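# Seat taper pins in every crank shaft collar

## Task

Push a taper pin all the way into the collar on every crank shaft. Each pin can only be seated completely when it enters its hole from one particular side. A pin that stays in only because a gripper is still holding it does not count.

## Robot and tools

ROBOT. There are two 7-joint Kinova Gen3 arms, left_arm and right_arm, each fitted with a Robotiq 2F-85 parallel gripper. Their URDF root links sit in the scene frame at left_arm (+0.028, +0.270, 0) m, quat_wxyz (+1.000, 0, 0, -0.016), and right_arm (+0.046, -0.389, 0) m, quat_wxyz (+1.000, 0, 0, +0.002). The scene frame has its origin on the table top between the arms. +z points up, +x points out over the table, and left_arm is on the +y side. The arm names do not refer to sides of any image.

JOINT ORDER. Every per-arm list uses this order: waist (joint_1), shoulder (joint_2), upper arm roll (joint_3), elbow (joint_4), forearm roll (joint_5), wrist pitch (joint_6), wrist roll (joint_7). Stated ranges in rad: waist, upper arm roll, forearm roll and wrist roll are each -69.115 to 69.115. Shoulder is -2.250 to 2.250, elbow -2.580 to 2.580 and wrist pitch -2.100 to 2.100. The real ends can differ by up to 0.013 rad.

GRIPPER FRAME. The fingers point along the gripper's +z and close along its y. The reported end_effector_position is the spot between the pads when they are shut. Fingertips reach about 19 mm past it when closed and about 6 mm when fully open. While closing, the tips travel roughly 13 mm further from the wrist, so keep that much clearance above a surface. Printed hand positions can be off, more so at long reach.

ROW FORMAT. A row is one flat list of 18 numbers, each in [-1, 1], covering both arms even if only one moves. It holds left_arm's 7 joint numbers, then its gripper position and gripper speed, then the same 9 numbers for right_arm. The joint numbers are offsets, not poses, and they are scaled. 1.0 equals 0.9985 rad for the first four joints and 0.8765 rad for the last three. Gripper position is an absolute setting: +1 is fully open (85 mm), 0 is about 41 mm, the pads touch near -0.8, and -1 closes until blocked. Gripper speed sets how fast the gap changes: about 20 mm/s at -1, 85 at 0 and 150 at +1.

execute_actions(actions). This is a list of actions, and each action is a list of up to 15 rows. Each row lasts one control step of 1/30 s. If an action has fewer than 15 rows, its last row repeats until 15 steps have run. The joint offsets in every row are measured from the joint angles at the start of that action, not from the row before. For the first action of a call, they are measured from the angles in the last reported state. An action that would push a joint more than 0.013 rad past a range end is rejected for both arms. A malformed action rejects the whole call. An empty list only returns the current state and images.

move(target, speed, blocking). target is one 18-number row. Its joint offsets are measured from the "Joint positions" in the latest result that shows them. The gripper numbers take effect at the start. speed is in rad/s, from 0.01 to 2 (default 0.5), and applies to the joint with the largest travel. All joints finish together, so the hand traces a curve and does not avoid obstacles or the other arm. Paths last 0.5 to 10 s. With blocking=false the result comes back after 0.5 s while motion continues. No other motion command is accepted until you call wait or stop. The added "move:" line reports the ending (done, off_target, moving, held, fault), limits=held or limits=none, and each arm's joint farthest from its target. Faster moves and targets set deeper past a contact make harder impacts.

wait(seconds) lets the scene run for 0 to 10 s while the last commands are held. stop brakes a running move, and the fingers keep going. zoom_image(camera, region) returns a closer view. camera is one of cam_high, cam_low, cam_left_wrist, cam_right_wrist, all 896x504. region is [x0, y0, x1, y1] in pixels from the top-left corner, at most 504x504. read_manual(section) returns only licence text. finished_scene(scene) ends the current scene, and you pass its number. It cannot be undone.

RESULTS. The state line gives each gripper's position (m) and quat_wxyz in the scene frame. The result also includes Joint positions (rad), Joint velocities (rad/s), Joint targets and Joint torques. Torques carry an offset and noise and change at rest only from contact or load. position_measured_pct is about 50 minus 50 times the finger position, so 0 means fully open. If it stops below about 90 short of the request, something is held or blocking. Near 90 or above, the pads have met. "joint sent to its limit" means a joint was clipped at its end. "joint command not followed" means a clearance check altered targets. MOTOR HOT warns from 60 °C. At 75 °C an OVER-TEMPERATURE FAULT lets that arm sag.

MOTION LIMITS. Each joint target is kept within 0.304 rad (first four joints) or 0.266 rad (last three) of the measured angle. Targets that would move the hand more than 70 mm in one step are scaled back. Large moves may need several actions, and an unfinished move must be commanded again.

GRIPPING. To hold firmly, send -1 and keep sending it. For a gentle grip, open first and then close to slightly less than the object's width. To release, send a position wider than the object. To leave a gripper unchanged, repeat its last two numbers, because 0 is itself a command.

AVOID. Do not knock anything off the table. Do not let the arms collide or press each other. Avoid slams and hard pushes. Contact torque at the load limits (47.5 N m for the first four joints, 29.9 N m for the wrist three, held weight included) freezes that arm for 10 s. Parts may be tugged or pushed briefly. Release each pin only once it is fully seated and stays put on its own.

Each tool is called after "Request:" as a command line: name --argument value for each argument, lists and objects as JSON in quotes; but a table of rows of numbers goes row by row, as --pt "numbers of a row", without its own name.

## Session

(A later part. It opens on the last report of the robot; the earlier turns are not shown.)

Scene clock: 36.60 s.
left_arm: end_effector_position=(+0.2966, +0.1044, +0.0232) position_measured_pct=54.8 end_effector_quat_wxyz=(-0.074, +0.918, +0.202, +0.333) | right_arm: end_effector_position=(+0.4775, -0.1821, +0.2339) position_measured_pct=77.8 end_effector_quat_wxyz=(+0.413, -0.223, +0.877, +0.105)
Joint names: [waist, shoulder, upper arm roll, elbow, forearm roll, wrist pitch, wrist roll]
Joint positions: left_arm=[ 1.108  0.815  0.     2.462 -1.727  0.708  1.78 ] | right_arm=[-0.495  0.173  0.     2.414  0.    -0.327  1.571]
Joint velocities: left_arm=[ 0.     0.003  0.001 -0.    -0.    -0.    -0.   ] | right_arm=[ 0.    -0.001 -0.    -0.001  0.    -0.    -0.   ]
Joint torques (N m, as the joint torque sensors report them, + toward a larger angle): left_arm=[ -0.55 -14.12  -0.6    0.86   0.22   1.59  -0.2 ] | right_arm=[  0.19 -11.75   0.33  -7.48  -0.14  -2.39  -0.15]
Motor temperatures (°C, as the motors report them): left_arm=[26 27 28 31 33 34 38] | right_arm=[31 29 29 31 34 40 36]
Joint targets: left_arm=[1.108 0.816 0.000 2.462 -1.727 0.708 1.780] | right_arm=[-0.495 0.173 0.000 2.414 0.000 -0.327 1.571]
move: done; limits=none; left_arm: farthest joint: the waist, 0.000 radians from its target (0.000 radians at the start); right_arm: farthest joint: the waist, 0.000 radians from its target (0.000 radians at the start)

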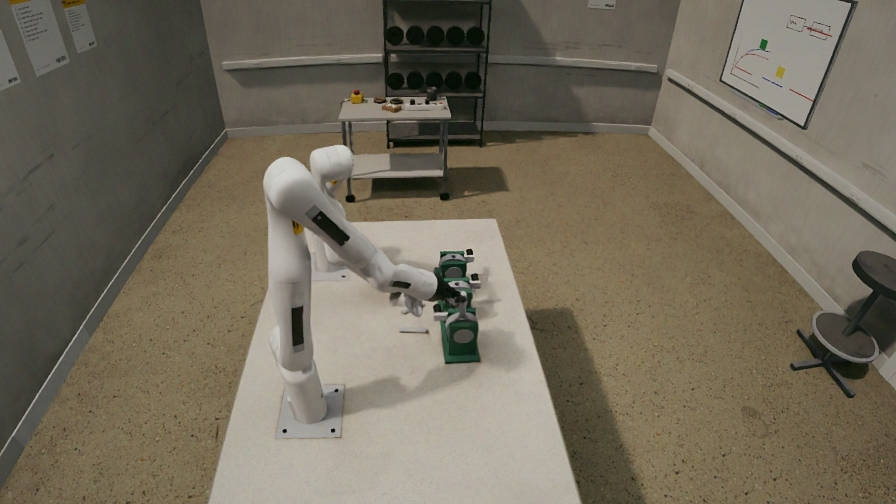

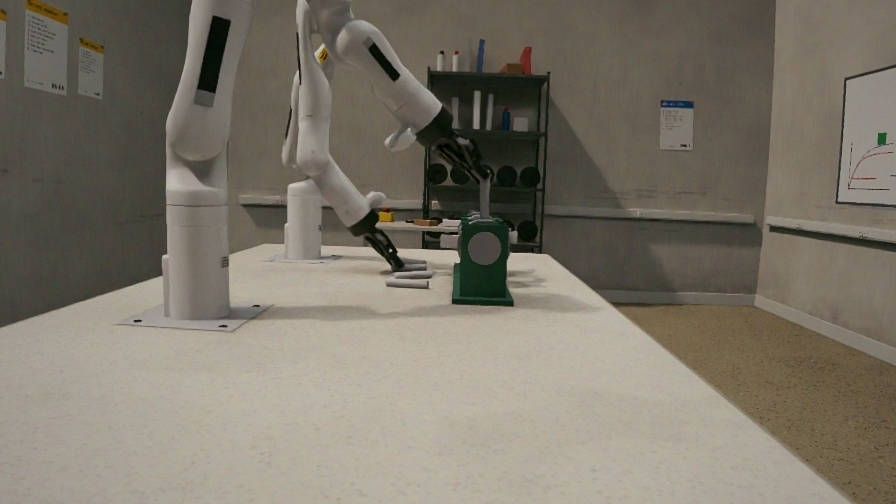

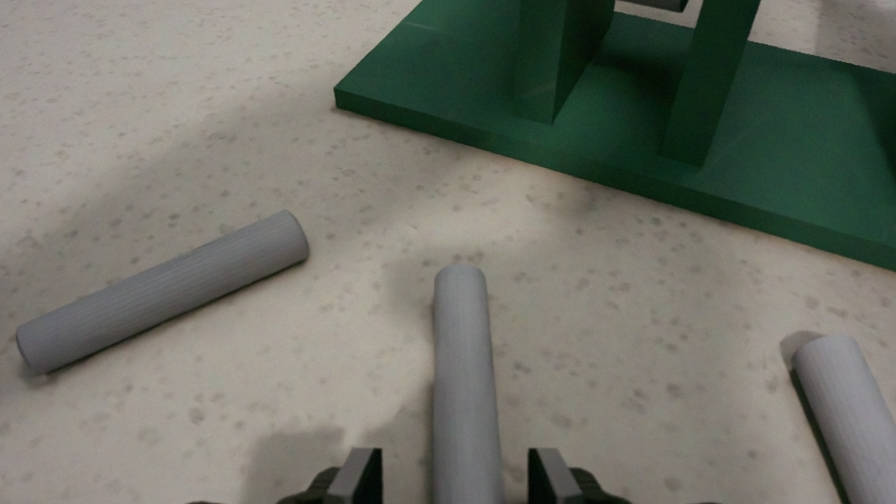

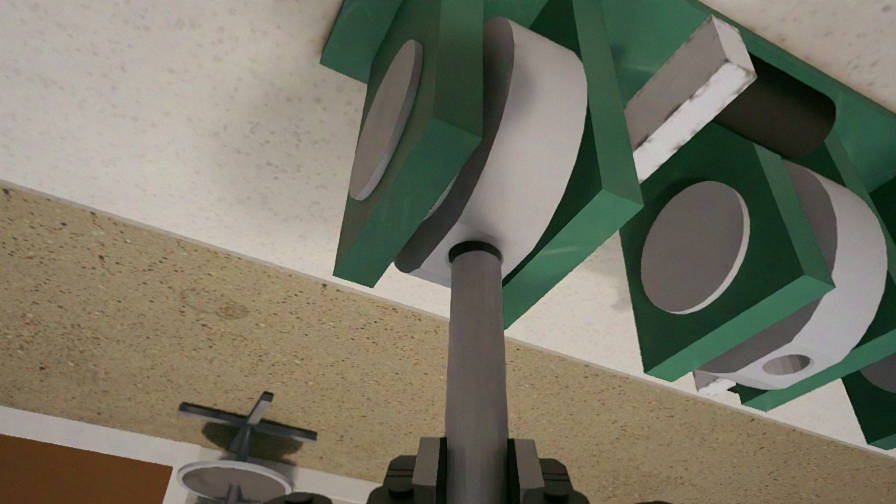

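Request:
move --target '[0,0,0,0,0,0,0,-1,0,0,0.064,0,0.0312,0,-0.1086,0,-1,0]' --speed 0.2

Request:
move --target '[0,-0.1,0,0,0.12,0,-0.15,-1,0,0,0.0836,0,0.0333,0,-0.133,0,-1,0]' --speed 0.22

Scene clock: 38.00 s.
left_arm: end_effector_position=(+0.2966, +0.1042, +0.0235) position_measured_pct=77.4 end_effector_quat_wxyz=(-0.073, +0.918, +0.202, +0.334) | right_arm: end_effector_position=(+0.4782, -0.1819, +0.2145) position_measured_pct=77.8 end_effector_quat_wxyz=(+0.414, -0.223, +0.876, +0.105)
Joint names: [waist, shoulder, upper arm roll, elbow, forearm roll, wrist pitch, wrist roll]
Joint positions: left_arm=[ 1.109  0.815  0.001  2.462 -1.727  0.708  1.78 ] | right_arm=[-0.495  0.237  0.     2.444  0.    -0.422  1.571]
Joint velocities: left_arm=[-0.001 -0.     0.002 -0.    -0.     0.001  0.   ] | right_arm=[ 0.     0.004  0.001  0.     0.    -0.     0.   ]
Joint torques (N m, as the joint torque sensors report them, + toward a larger angle): left_arm=[ -0.57 -13.84  -1.67   0.59  -0.14   1.41   0.03] | right_arm=[ -0.36 -11.88  -0.11  -6.45   0.31  -1.99  -0.02]
Motor temperatures (°C, as the motors report them): left_arm=[26 27 28 31 33 34 38] | right_arm=[31 29 29 31 34 40 36]
Joint targets: left_arm=[1.108 0.815 0.000 2.462 -1.727 0.708 1.780] | right_arm=[-0.495 0.237 0.000 2.445 0.000 -0.422 1.571]
move: done; limits=none; left_arm: farthest joint: the waist, 0.001 radians from its target (0.000 radians at the start); right_arm: farthest joint: the elbow, 0.001 radians from its target (0.031 radians at the start)

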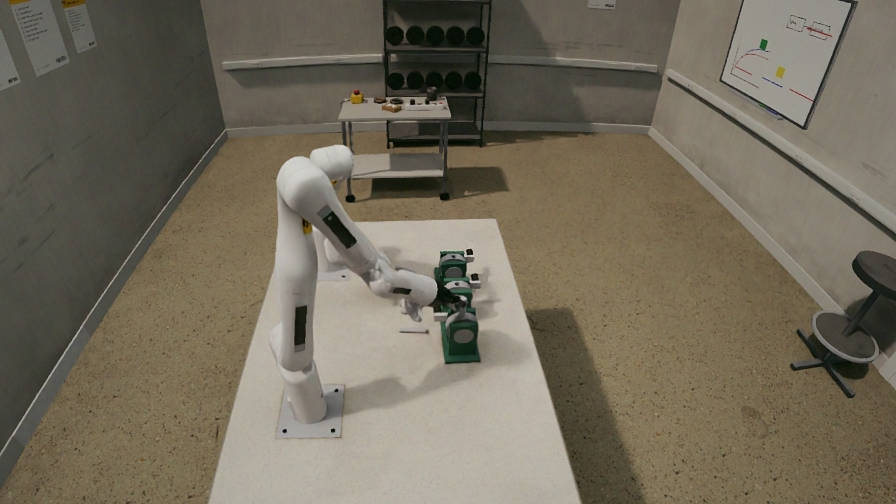

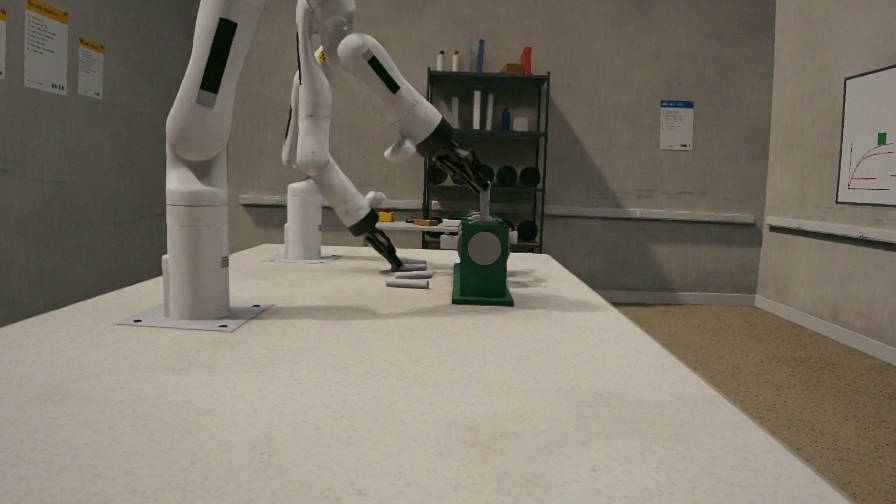

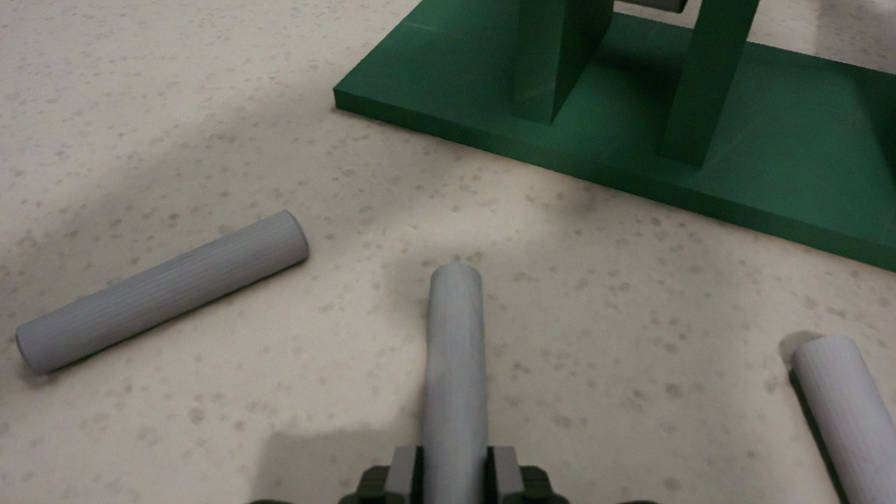

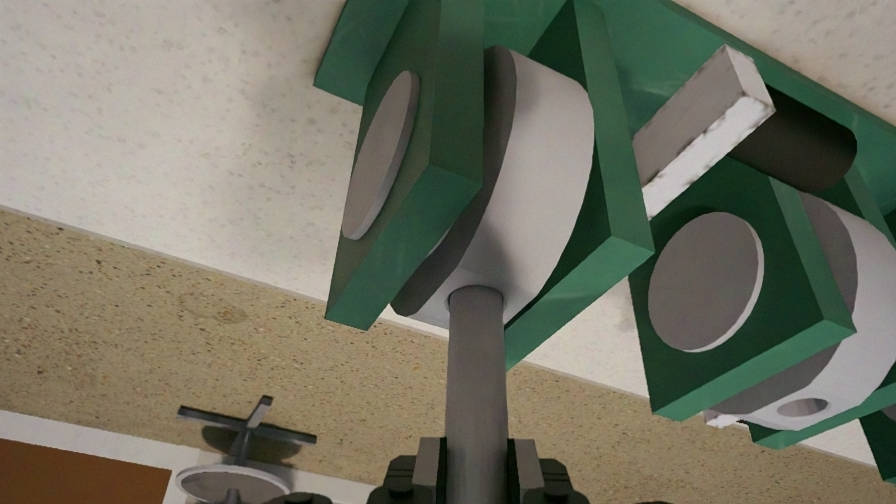

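Scene clock: 38.97 s.
left_arm: end_effector_position=(+0.3000, +0.1019, +0.0516) position_measured_pct=77.4 end_effector_quat_wxyz=(-0.068, +0.915, +0.206, +0.339) | right_arm: end_effector_position=(+0.4786, -0.1818, +0.1910) position_measured_pct=77.8 end_effector_quat_wxyz=(+0.415, -0.222, +0.876, +0.105)
Joint names: [waist, shoulder, upper arm roll, elbow, forearm roll, wrist pitch, wrist roll]
Joint positions: left_arm=[ 1.109  0.715  0.001  2.462 -1.622  0.708  1.648] | right_arm=[-0.495  0.32   0.     2.477 -0.    -0.539  1.571]
Joint velocities: left_arm=[-0.    -0.003  0.001  0.    -0.     0.001 -0.   ] | right_arm=[-0.     0.001  0.001 -0.001 -0.    -0.     0.   ]
Joint torques (N m, as the joint torque sensors report them, + toward a larger angle): left_arm=[ -0.18 -13.99  -1.4   -0.11   0.09   2.58  -0.47] | right_arm=[ -0.26 -12.67   0.38  -4.83   0.22  -1.88   0.23]
Motor temperatures (°C, as the motors report them): left_arm=[26 27 28 31 33 34 38] | right_arm=[31 29 29 31 34 40 36]
Joint targets: left_arm=[1.109 0.715 0.001 2.462 -1.622 0.708 1.648] | right_arm=[-0.495 0.320 0.000 2.478 0.000 -0.539 1.571]
move: done; limits=none; left_arm: farthest joint: the waist, 0.000 radians from its target (0.000 radians at the start); right_arm: farthest joint: the shoulder, 0.001 radians from its target (0.084 radians at the start)

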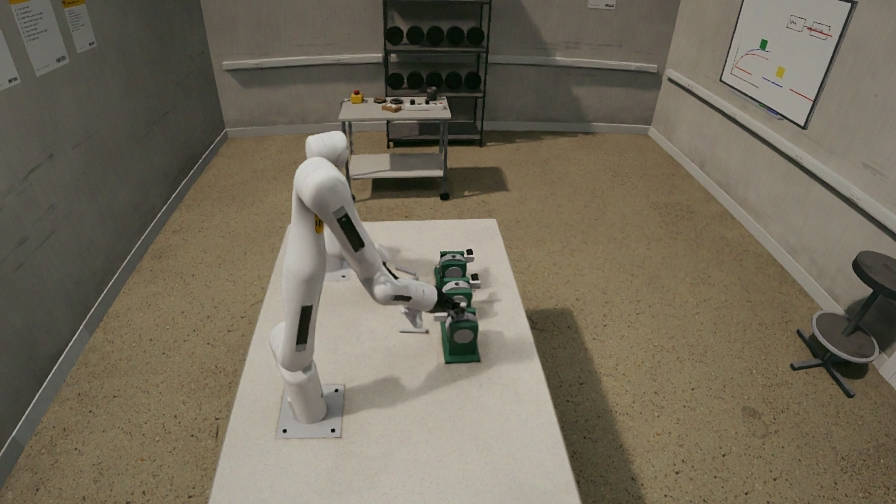

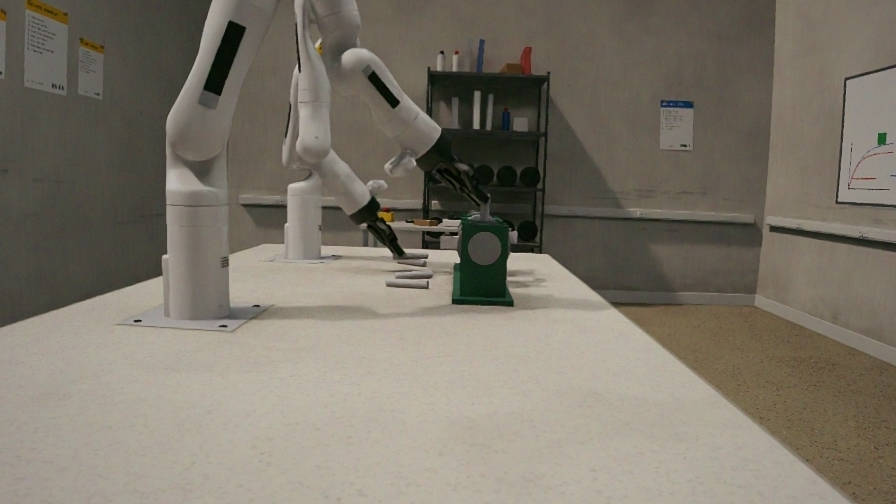

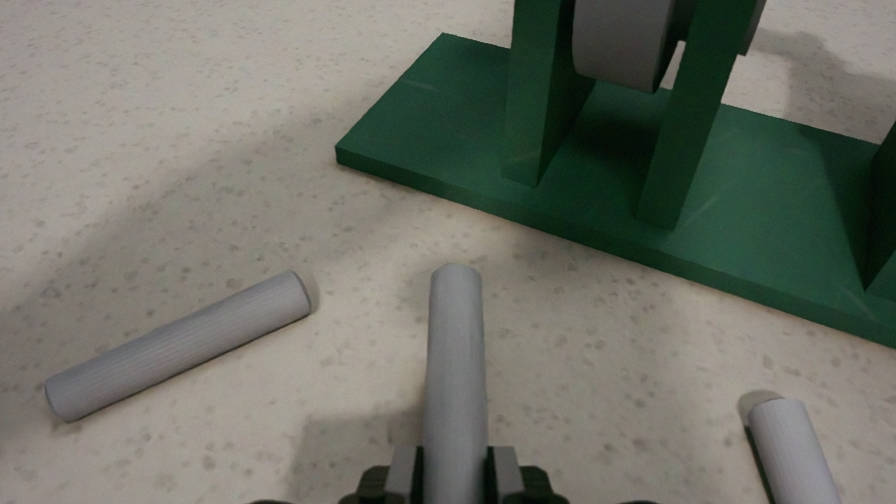

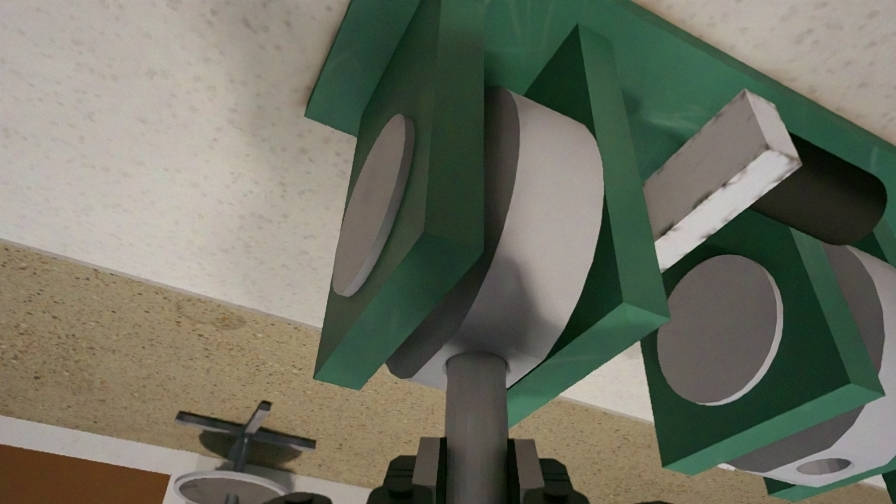

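Request:
move --target '[-0.5,-0.716,0,-0.2,0.91,-0.23,0,-1,0,0,0,0,0,0,0,0,-0.2,-0.5]' --speed 1.1

Scene clock: 42.10 s.
left_arm: end_effector_position=(+0.3884, +0.1076, +0.2521) position_measured_pct=77.4 end_effector_quat_wxyz=(+0.249, +0.547, +0.779, +0.180) | right_arm: end_effector_position=(+0.4786, -0.1818, +0.1910) position_measured_pct=59.9 end_effector_quat_wxyz=(+0.415, -0.222, +0.876, +0.105)
Joint names: [waist, shoulder, upper arm roll, elbow, forearm roll, wrist pitch, wrist roll]
Joint positions: left_arm=[ 0.61   0.     0.001  2.263 -0.824  0.507  1.648] | right_arm=[-0.495  0.32   0.     2.477 -0.    -0.539  1.571]
Joint velocities: left_arm=[-0.001 -0.003 -0.002  0.001  0.     0.001  0.   ] | right_arm=[ 0.    -0.001 -0.001 -0.    -0.     0.     0.   ]
Joint torques (N m, as the joint torque sensors report them, + toward a larger angle): left_arm=[-0.55 -9.67 -0.42 -9.57 -1.35 -0.48 -0.04] | right_arm=[  0.31 -11.94   0.64  -4.99   0.04  -1.92  -0.24]
Motor temperatures (°C, as the motors report them): left_arm=[26 27 28 31 33 34 38] | right_arm=[31 29 29 31 34 40 36]
Joint targets: left_arm=[0.609 0.000 0.001 2.263 -0.824 0.507 1.648] | right_arm=[-0.495 0.320 0.000 2.477 -0.000 -0.539 1.571]
move: done; limits=none; left_arm: farthest joint: the waist, 0.000 radians from its target (0.499 radians at the start); right_arm: farthest joint: the waist, 0.000 radians from its target (0.000 radians at the start)

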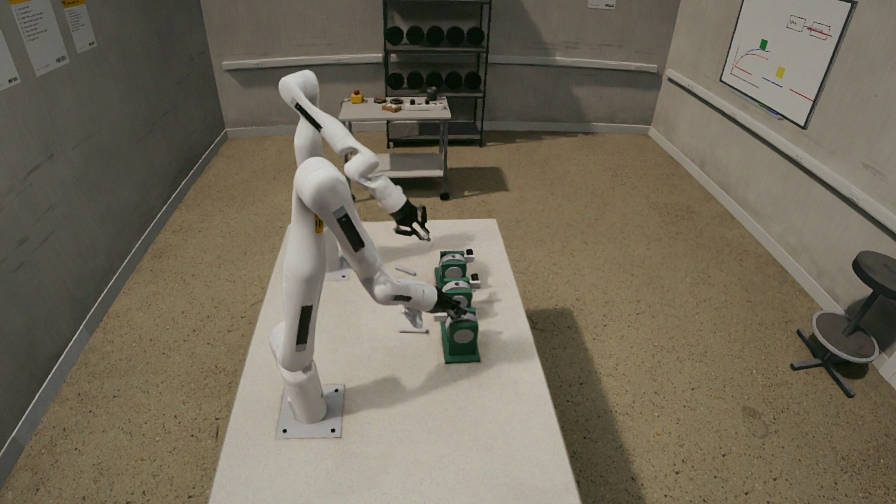

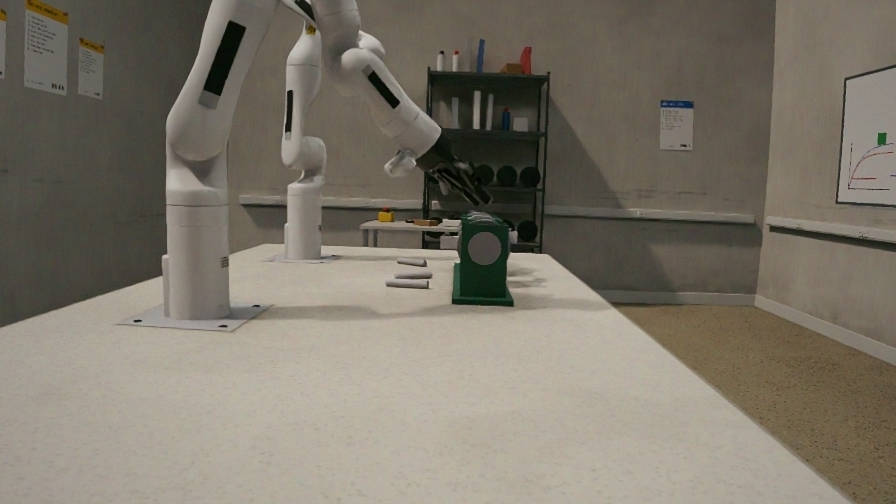

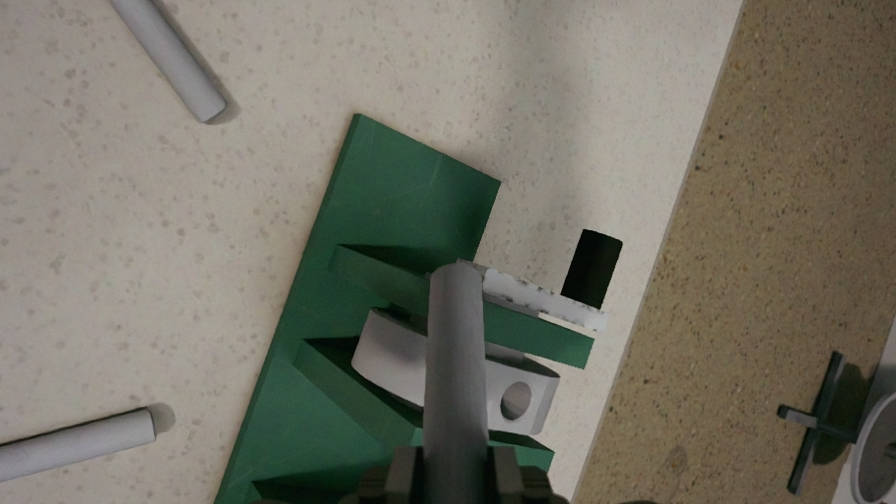

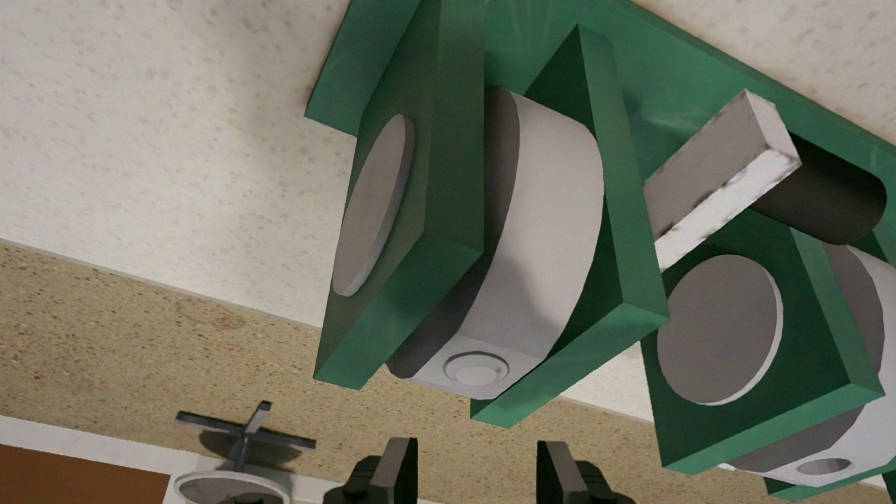

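Request:
move --target '[-0.369,0.04,0,0.09,0.94,-0.868,-0.088,-1,0,-0.3,-0.17,0,-0.377,0,0.99,-0.75,0,0]' --speed 1.1

Request:
move --target '[0,0.082,0,0.039,0,0,0,-1,0,-0.043,0.382,0,-0.2115,0,0.447,-0.346,0,0]' --speed 1.0

Scene clock: 44.03 s.
left_arm: end_effector_position=(+0.4959, +0.1123, +0.3076) position_measured_pct=77.4 end_effector_quat_wxyz=(+0.476, +0.120, +0.869, -0.066) | right_arm: end_effector_position=(+0.3942, -0.0675, +0.2398) position_measured_pct=50.0 end_effector_quat_wxyz=(+0.207, -0.067, +0.958, +0.184)
Joint names: [waist, shoulder, upper arm roll, elbow, forearm roll, wrist pitch, wrist roll]
Joint positions: left_arm=[ 0.241  0.04   0.001  2.352 -0.    -0.254  1.571] | right_arm=[-0.794  0.15   0.     2.101 -0.     0.328  0.913]
Joint velocities: left_arm=[-0.003  0.001 -0.    -0.    -0.     0.001  0.   ] | right_arm=[-0.002 -0.002  0.    -0.001  0.     0.001 -0.   ]
Joint torques (N m, as the joint torque sensors report them, + toward a larger angle): left_arm=[ -0.58 -10.75   0.05  -9.85   0.13  -2.92  -0.23] | right_arm=[ -0.11 -12.24   0.03  -7.93  -0.03  -1.46  -0.04]
Motor temperatures (°C, as the motors report them): left_arm=[26 27 28 31 33 34 38] | right_arm=[31 29 29 31 34 40 36]
Joint targets: left_arm=[0.241 0.040 0.001 2.352 -0.000 -0.254 1.571] | right_arm=[-0.794 0.150 0.000 2.101 -0.000 0.328 0.913]
move: done; limits=none; left_arm: farthest joint: the waist, 0.000 radians from its target (0.368 radians at the start); right_arm: farthest joint: the waist, 0.000 radians from its target (0.300 radians at the start)

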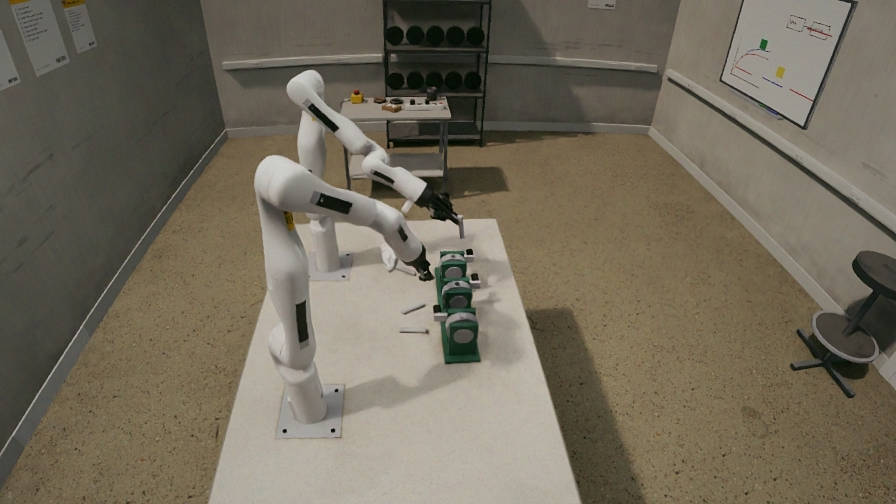

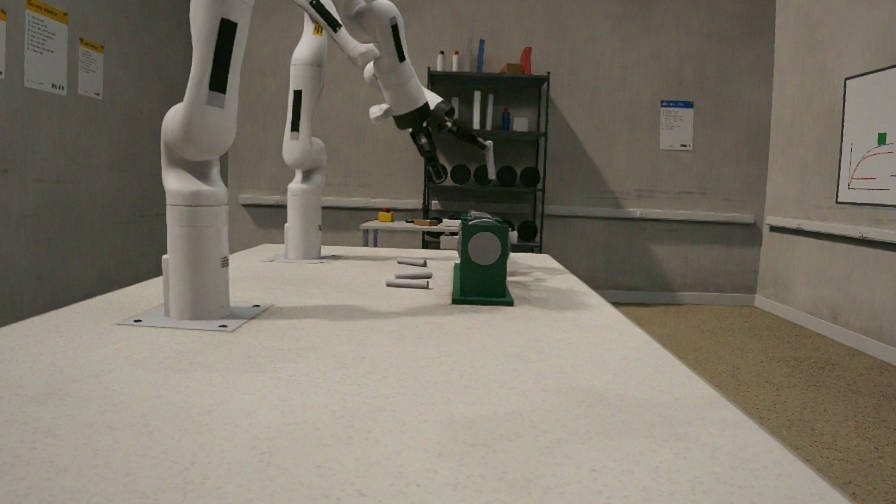

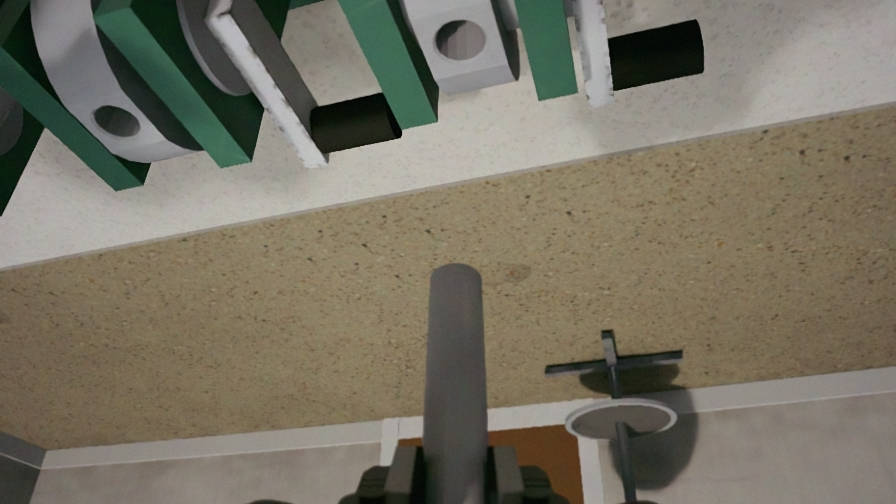

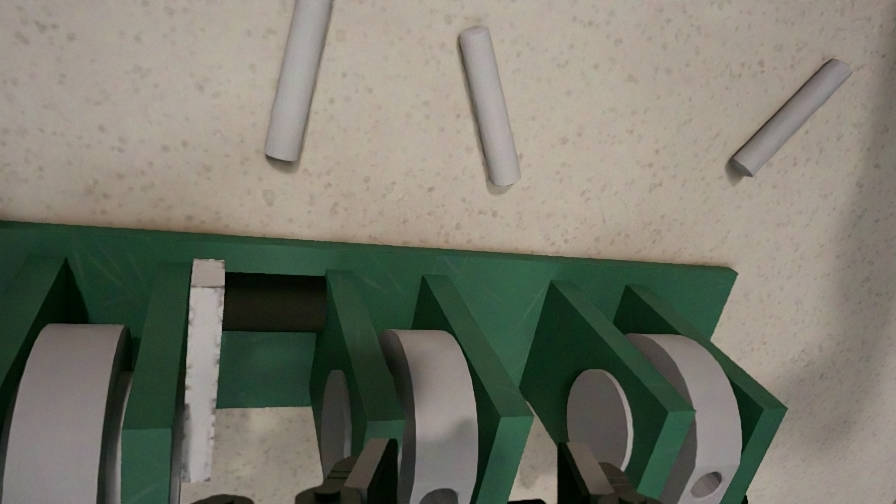

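Scene clock: 45.13 s.
left_arm: end_effector_position=(+0.4795, +0.1170, +0.2503) position_measured_pct=77.4 end_effector_quat_wxyz=(+0.423, +0.124, +0.896, -0.059) | right_arm: end_effector_position=(+0.3451, -0.0919, +0.1001) position_measured_pct=50.0 end_effector_quat_wxyz=(+0.000, +0.061, +0.998, +0.000)
Joint names: [waist, shoulder, upper arm roll, elbow, forearm roll, wrist pitch, wrist roll]
Joint positions: left_arm=[ 0.241  0.122  0.001  2.391 -0.    -0.254  1.571] | right_arm=[-0.837  0.531  0.     1.889 -0.     0.72   0.61 ]
Joint velocities: left_arm=[-0.     0.     0.003 -0.001 -0.     0.     0.   ] | right_arm=[-0.     0.002 -0.001 -0.    -0.     0.    -0.   ]
Joint torques (N m, as the joint torque sensors report them, + toward a larger angle): left_arm=[ -0.02 -11.04  -0.31  -8.81  -0.13  -2.52   0.03] | right_arm=[  0.07 -17.15   0.69  -5.62   0.44   0.27  -0.06]
Motor temperatures (°C, as the motors report them): left_arm=[26 27 28 31 33 34 38] | right_arm=[31 29 29 31 34 40 36]
Joint targets: left_arm=[0.241 0.122 0.001 2.391 -0.000 -0.254 1.571] | right_arm=[-0.837 0.532 0.000 1.889 -0.000 0.720 0.610]
move: done; limits=none; left_arm: farthest joint: the waist, 0.000 radians from its target (0.000 radians at the start); right_arm: farthest joint: the waist, 0.000 radians from its target (0.043 radians at the start)

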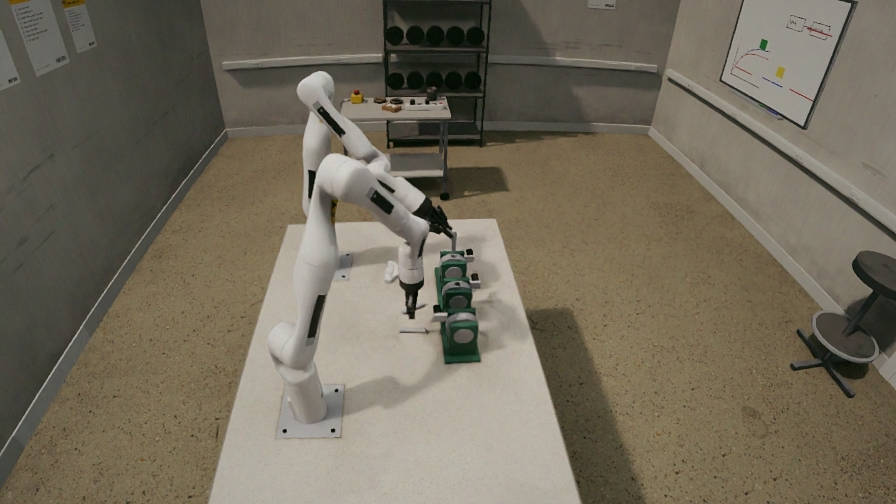

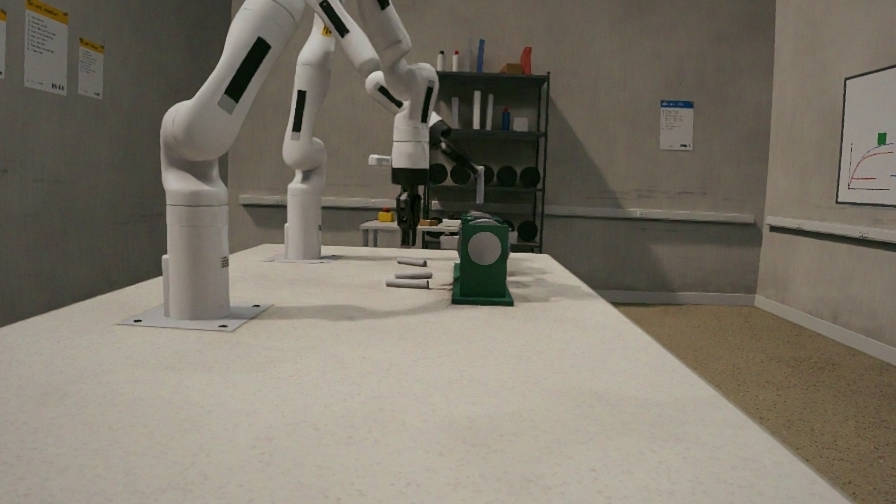

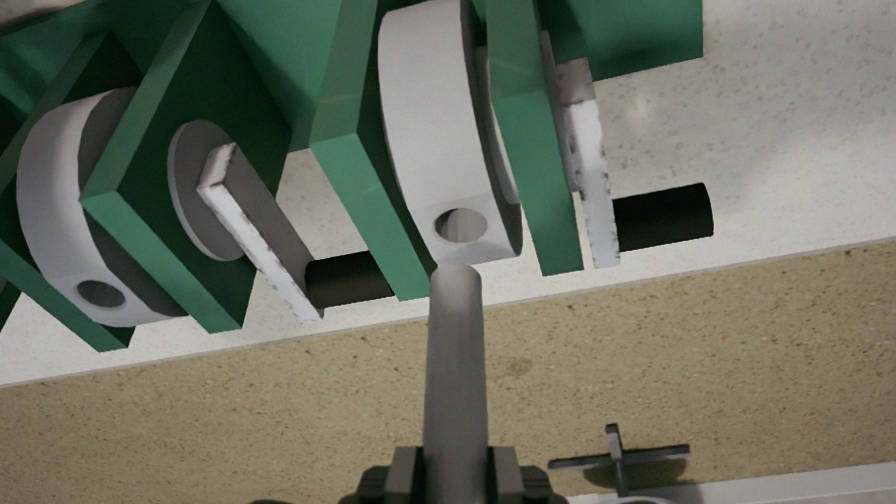

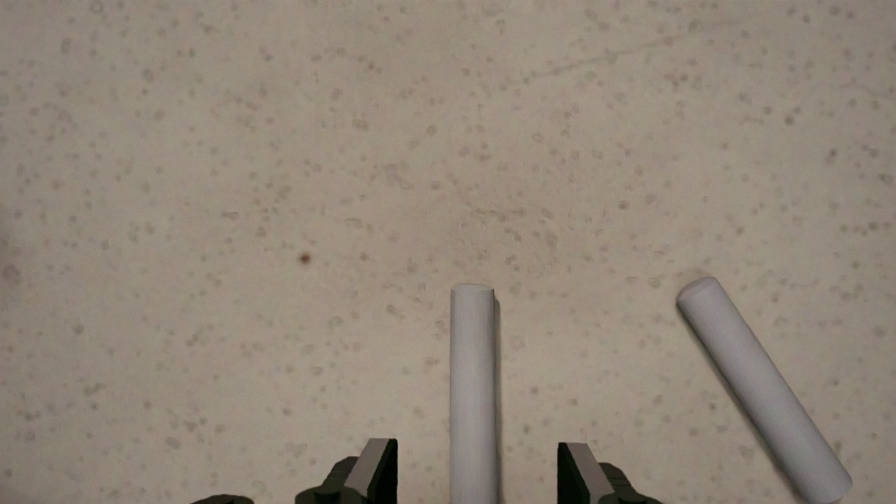

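Request:
move --target '[-0.002,0.047,0,0.029,0,-0.0853,0,-1,0,0,0.1576,0,0.0546,0,-0.24,0,0,0]' --speed 0.5

Request:
zoom_image --camera "cam_low" --region '[440,150,530,240]'

Request:
zoom_image --camera "cam_left_wrist" --region '[395,210,515,330]'

Scene clock: 46.43 s.
left_arm: end_effector_position=(+0.4793, +0.1180, +0.2340) position_measured_pct=77.4 end_effector_quat_wxyz=(+0.423, +0.123, +0.896, -0.058) | right_arm: end_effector_position=(+0.3447, -0.0923, +0.0240) position_measured_pct=50.0 end_effector_quat_wxyz=(-0.000, +0.061, +0.998, -0.000)
Joint names: [waist, shoulder, upper arm roll, elbow, forearm roll, wrist pitch, wrist roll]
Joint positions: left_arm=[ 0.239  0.169  0.001  2.42  -0.    -0.329  1.571] | right_arm=[-0.837  0.688  0.     1.944 -0.     0.51   0.61 ]
Joint velocities: left_arm=[ 0.001  0.001 -0.    -0.     0.     0.001 -0.   ] | right_arm=[-0.     0.003 -0.002 -0.003 -0.     0.001 -0.   ]
Joint torques (N m, as the joint torque sensors report them, + toward a larger angle): left_arm=[  0.12 -11.67  -0.13  -8.01  -0.07  -2.61  -0.37] | right_arm=[ -0.08 -17.16   0.27  -4.37   0.26   0.31  -0.03]
Motor temperatures (°C, as the motors report them): left_arm=[26 27 28 31 33 34 38] | right_arm=[31 29 29 31 34 40 36]
Joint targets: left_arm=[0.239 0.169 0.001 2.420 -0.000 -0.329 1.571] | right_arm=[-0.837 0.689 0.000 1.944 -0.000 0.510 0.610]
move: done; limits=none; left_arm: farthest joint: the waist, 0.000 radians from its target (0.002 radians at the start); right_arm: farthest joint: the waist, 0.000 radians from its target (0.000 radians at the start)

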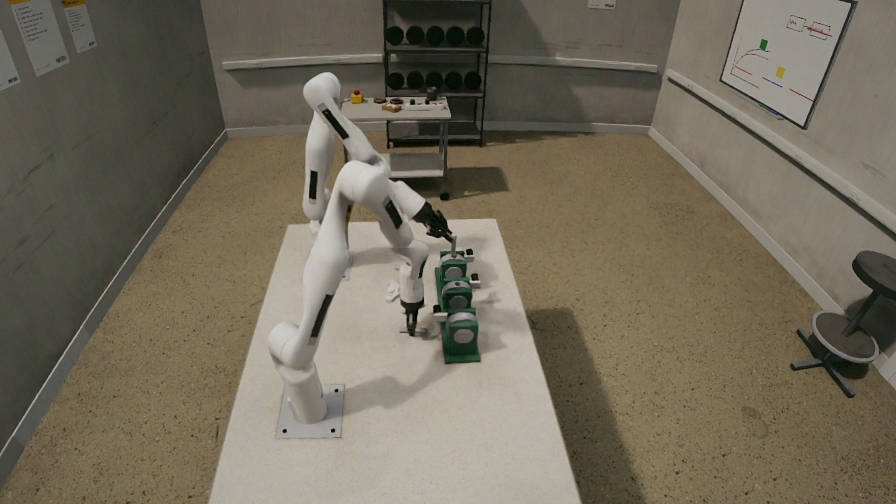

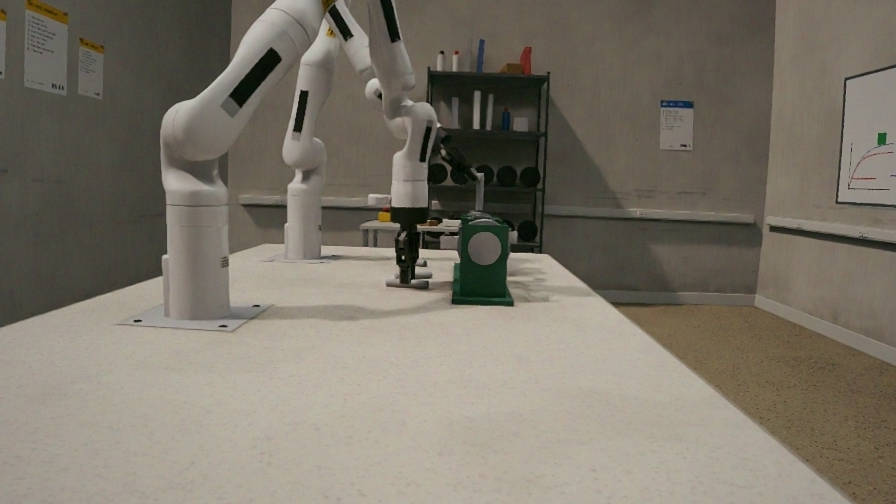

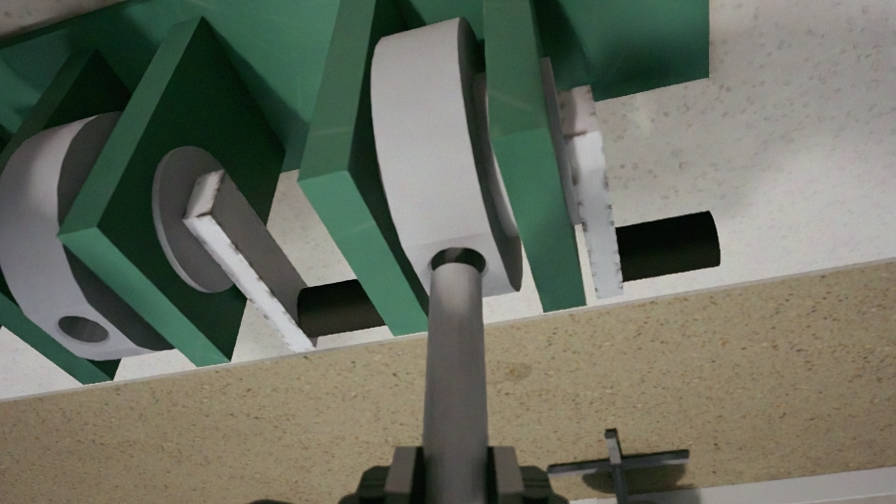

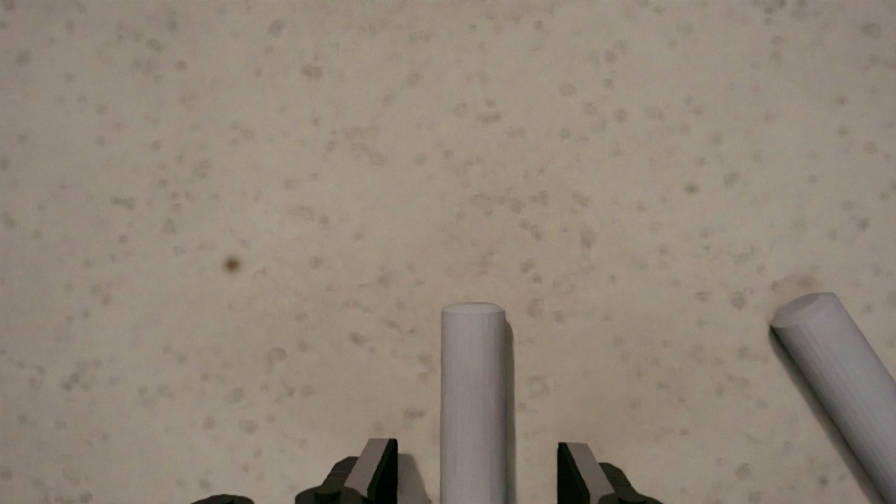

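Region (440, 150, 530, 240) of cam_low's 896x504 image, scaled by 5.600, with more detail than that image has.

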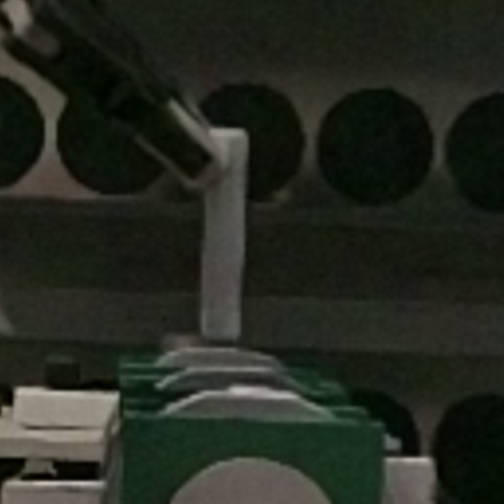

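Region (395, 210, 515, 330) of cam_left_wrist's 896x504 image, scaled by 4.200.

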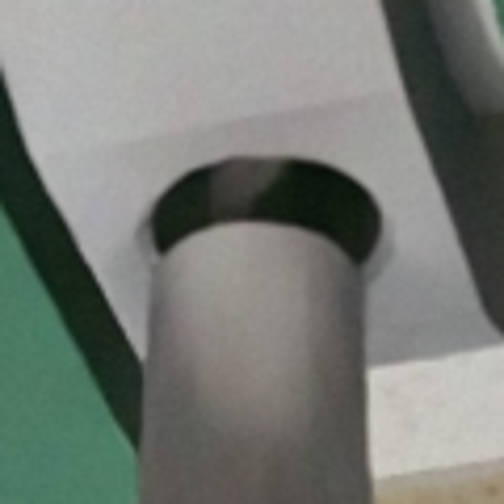

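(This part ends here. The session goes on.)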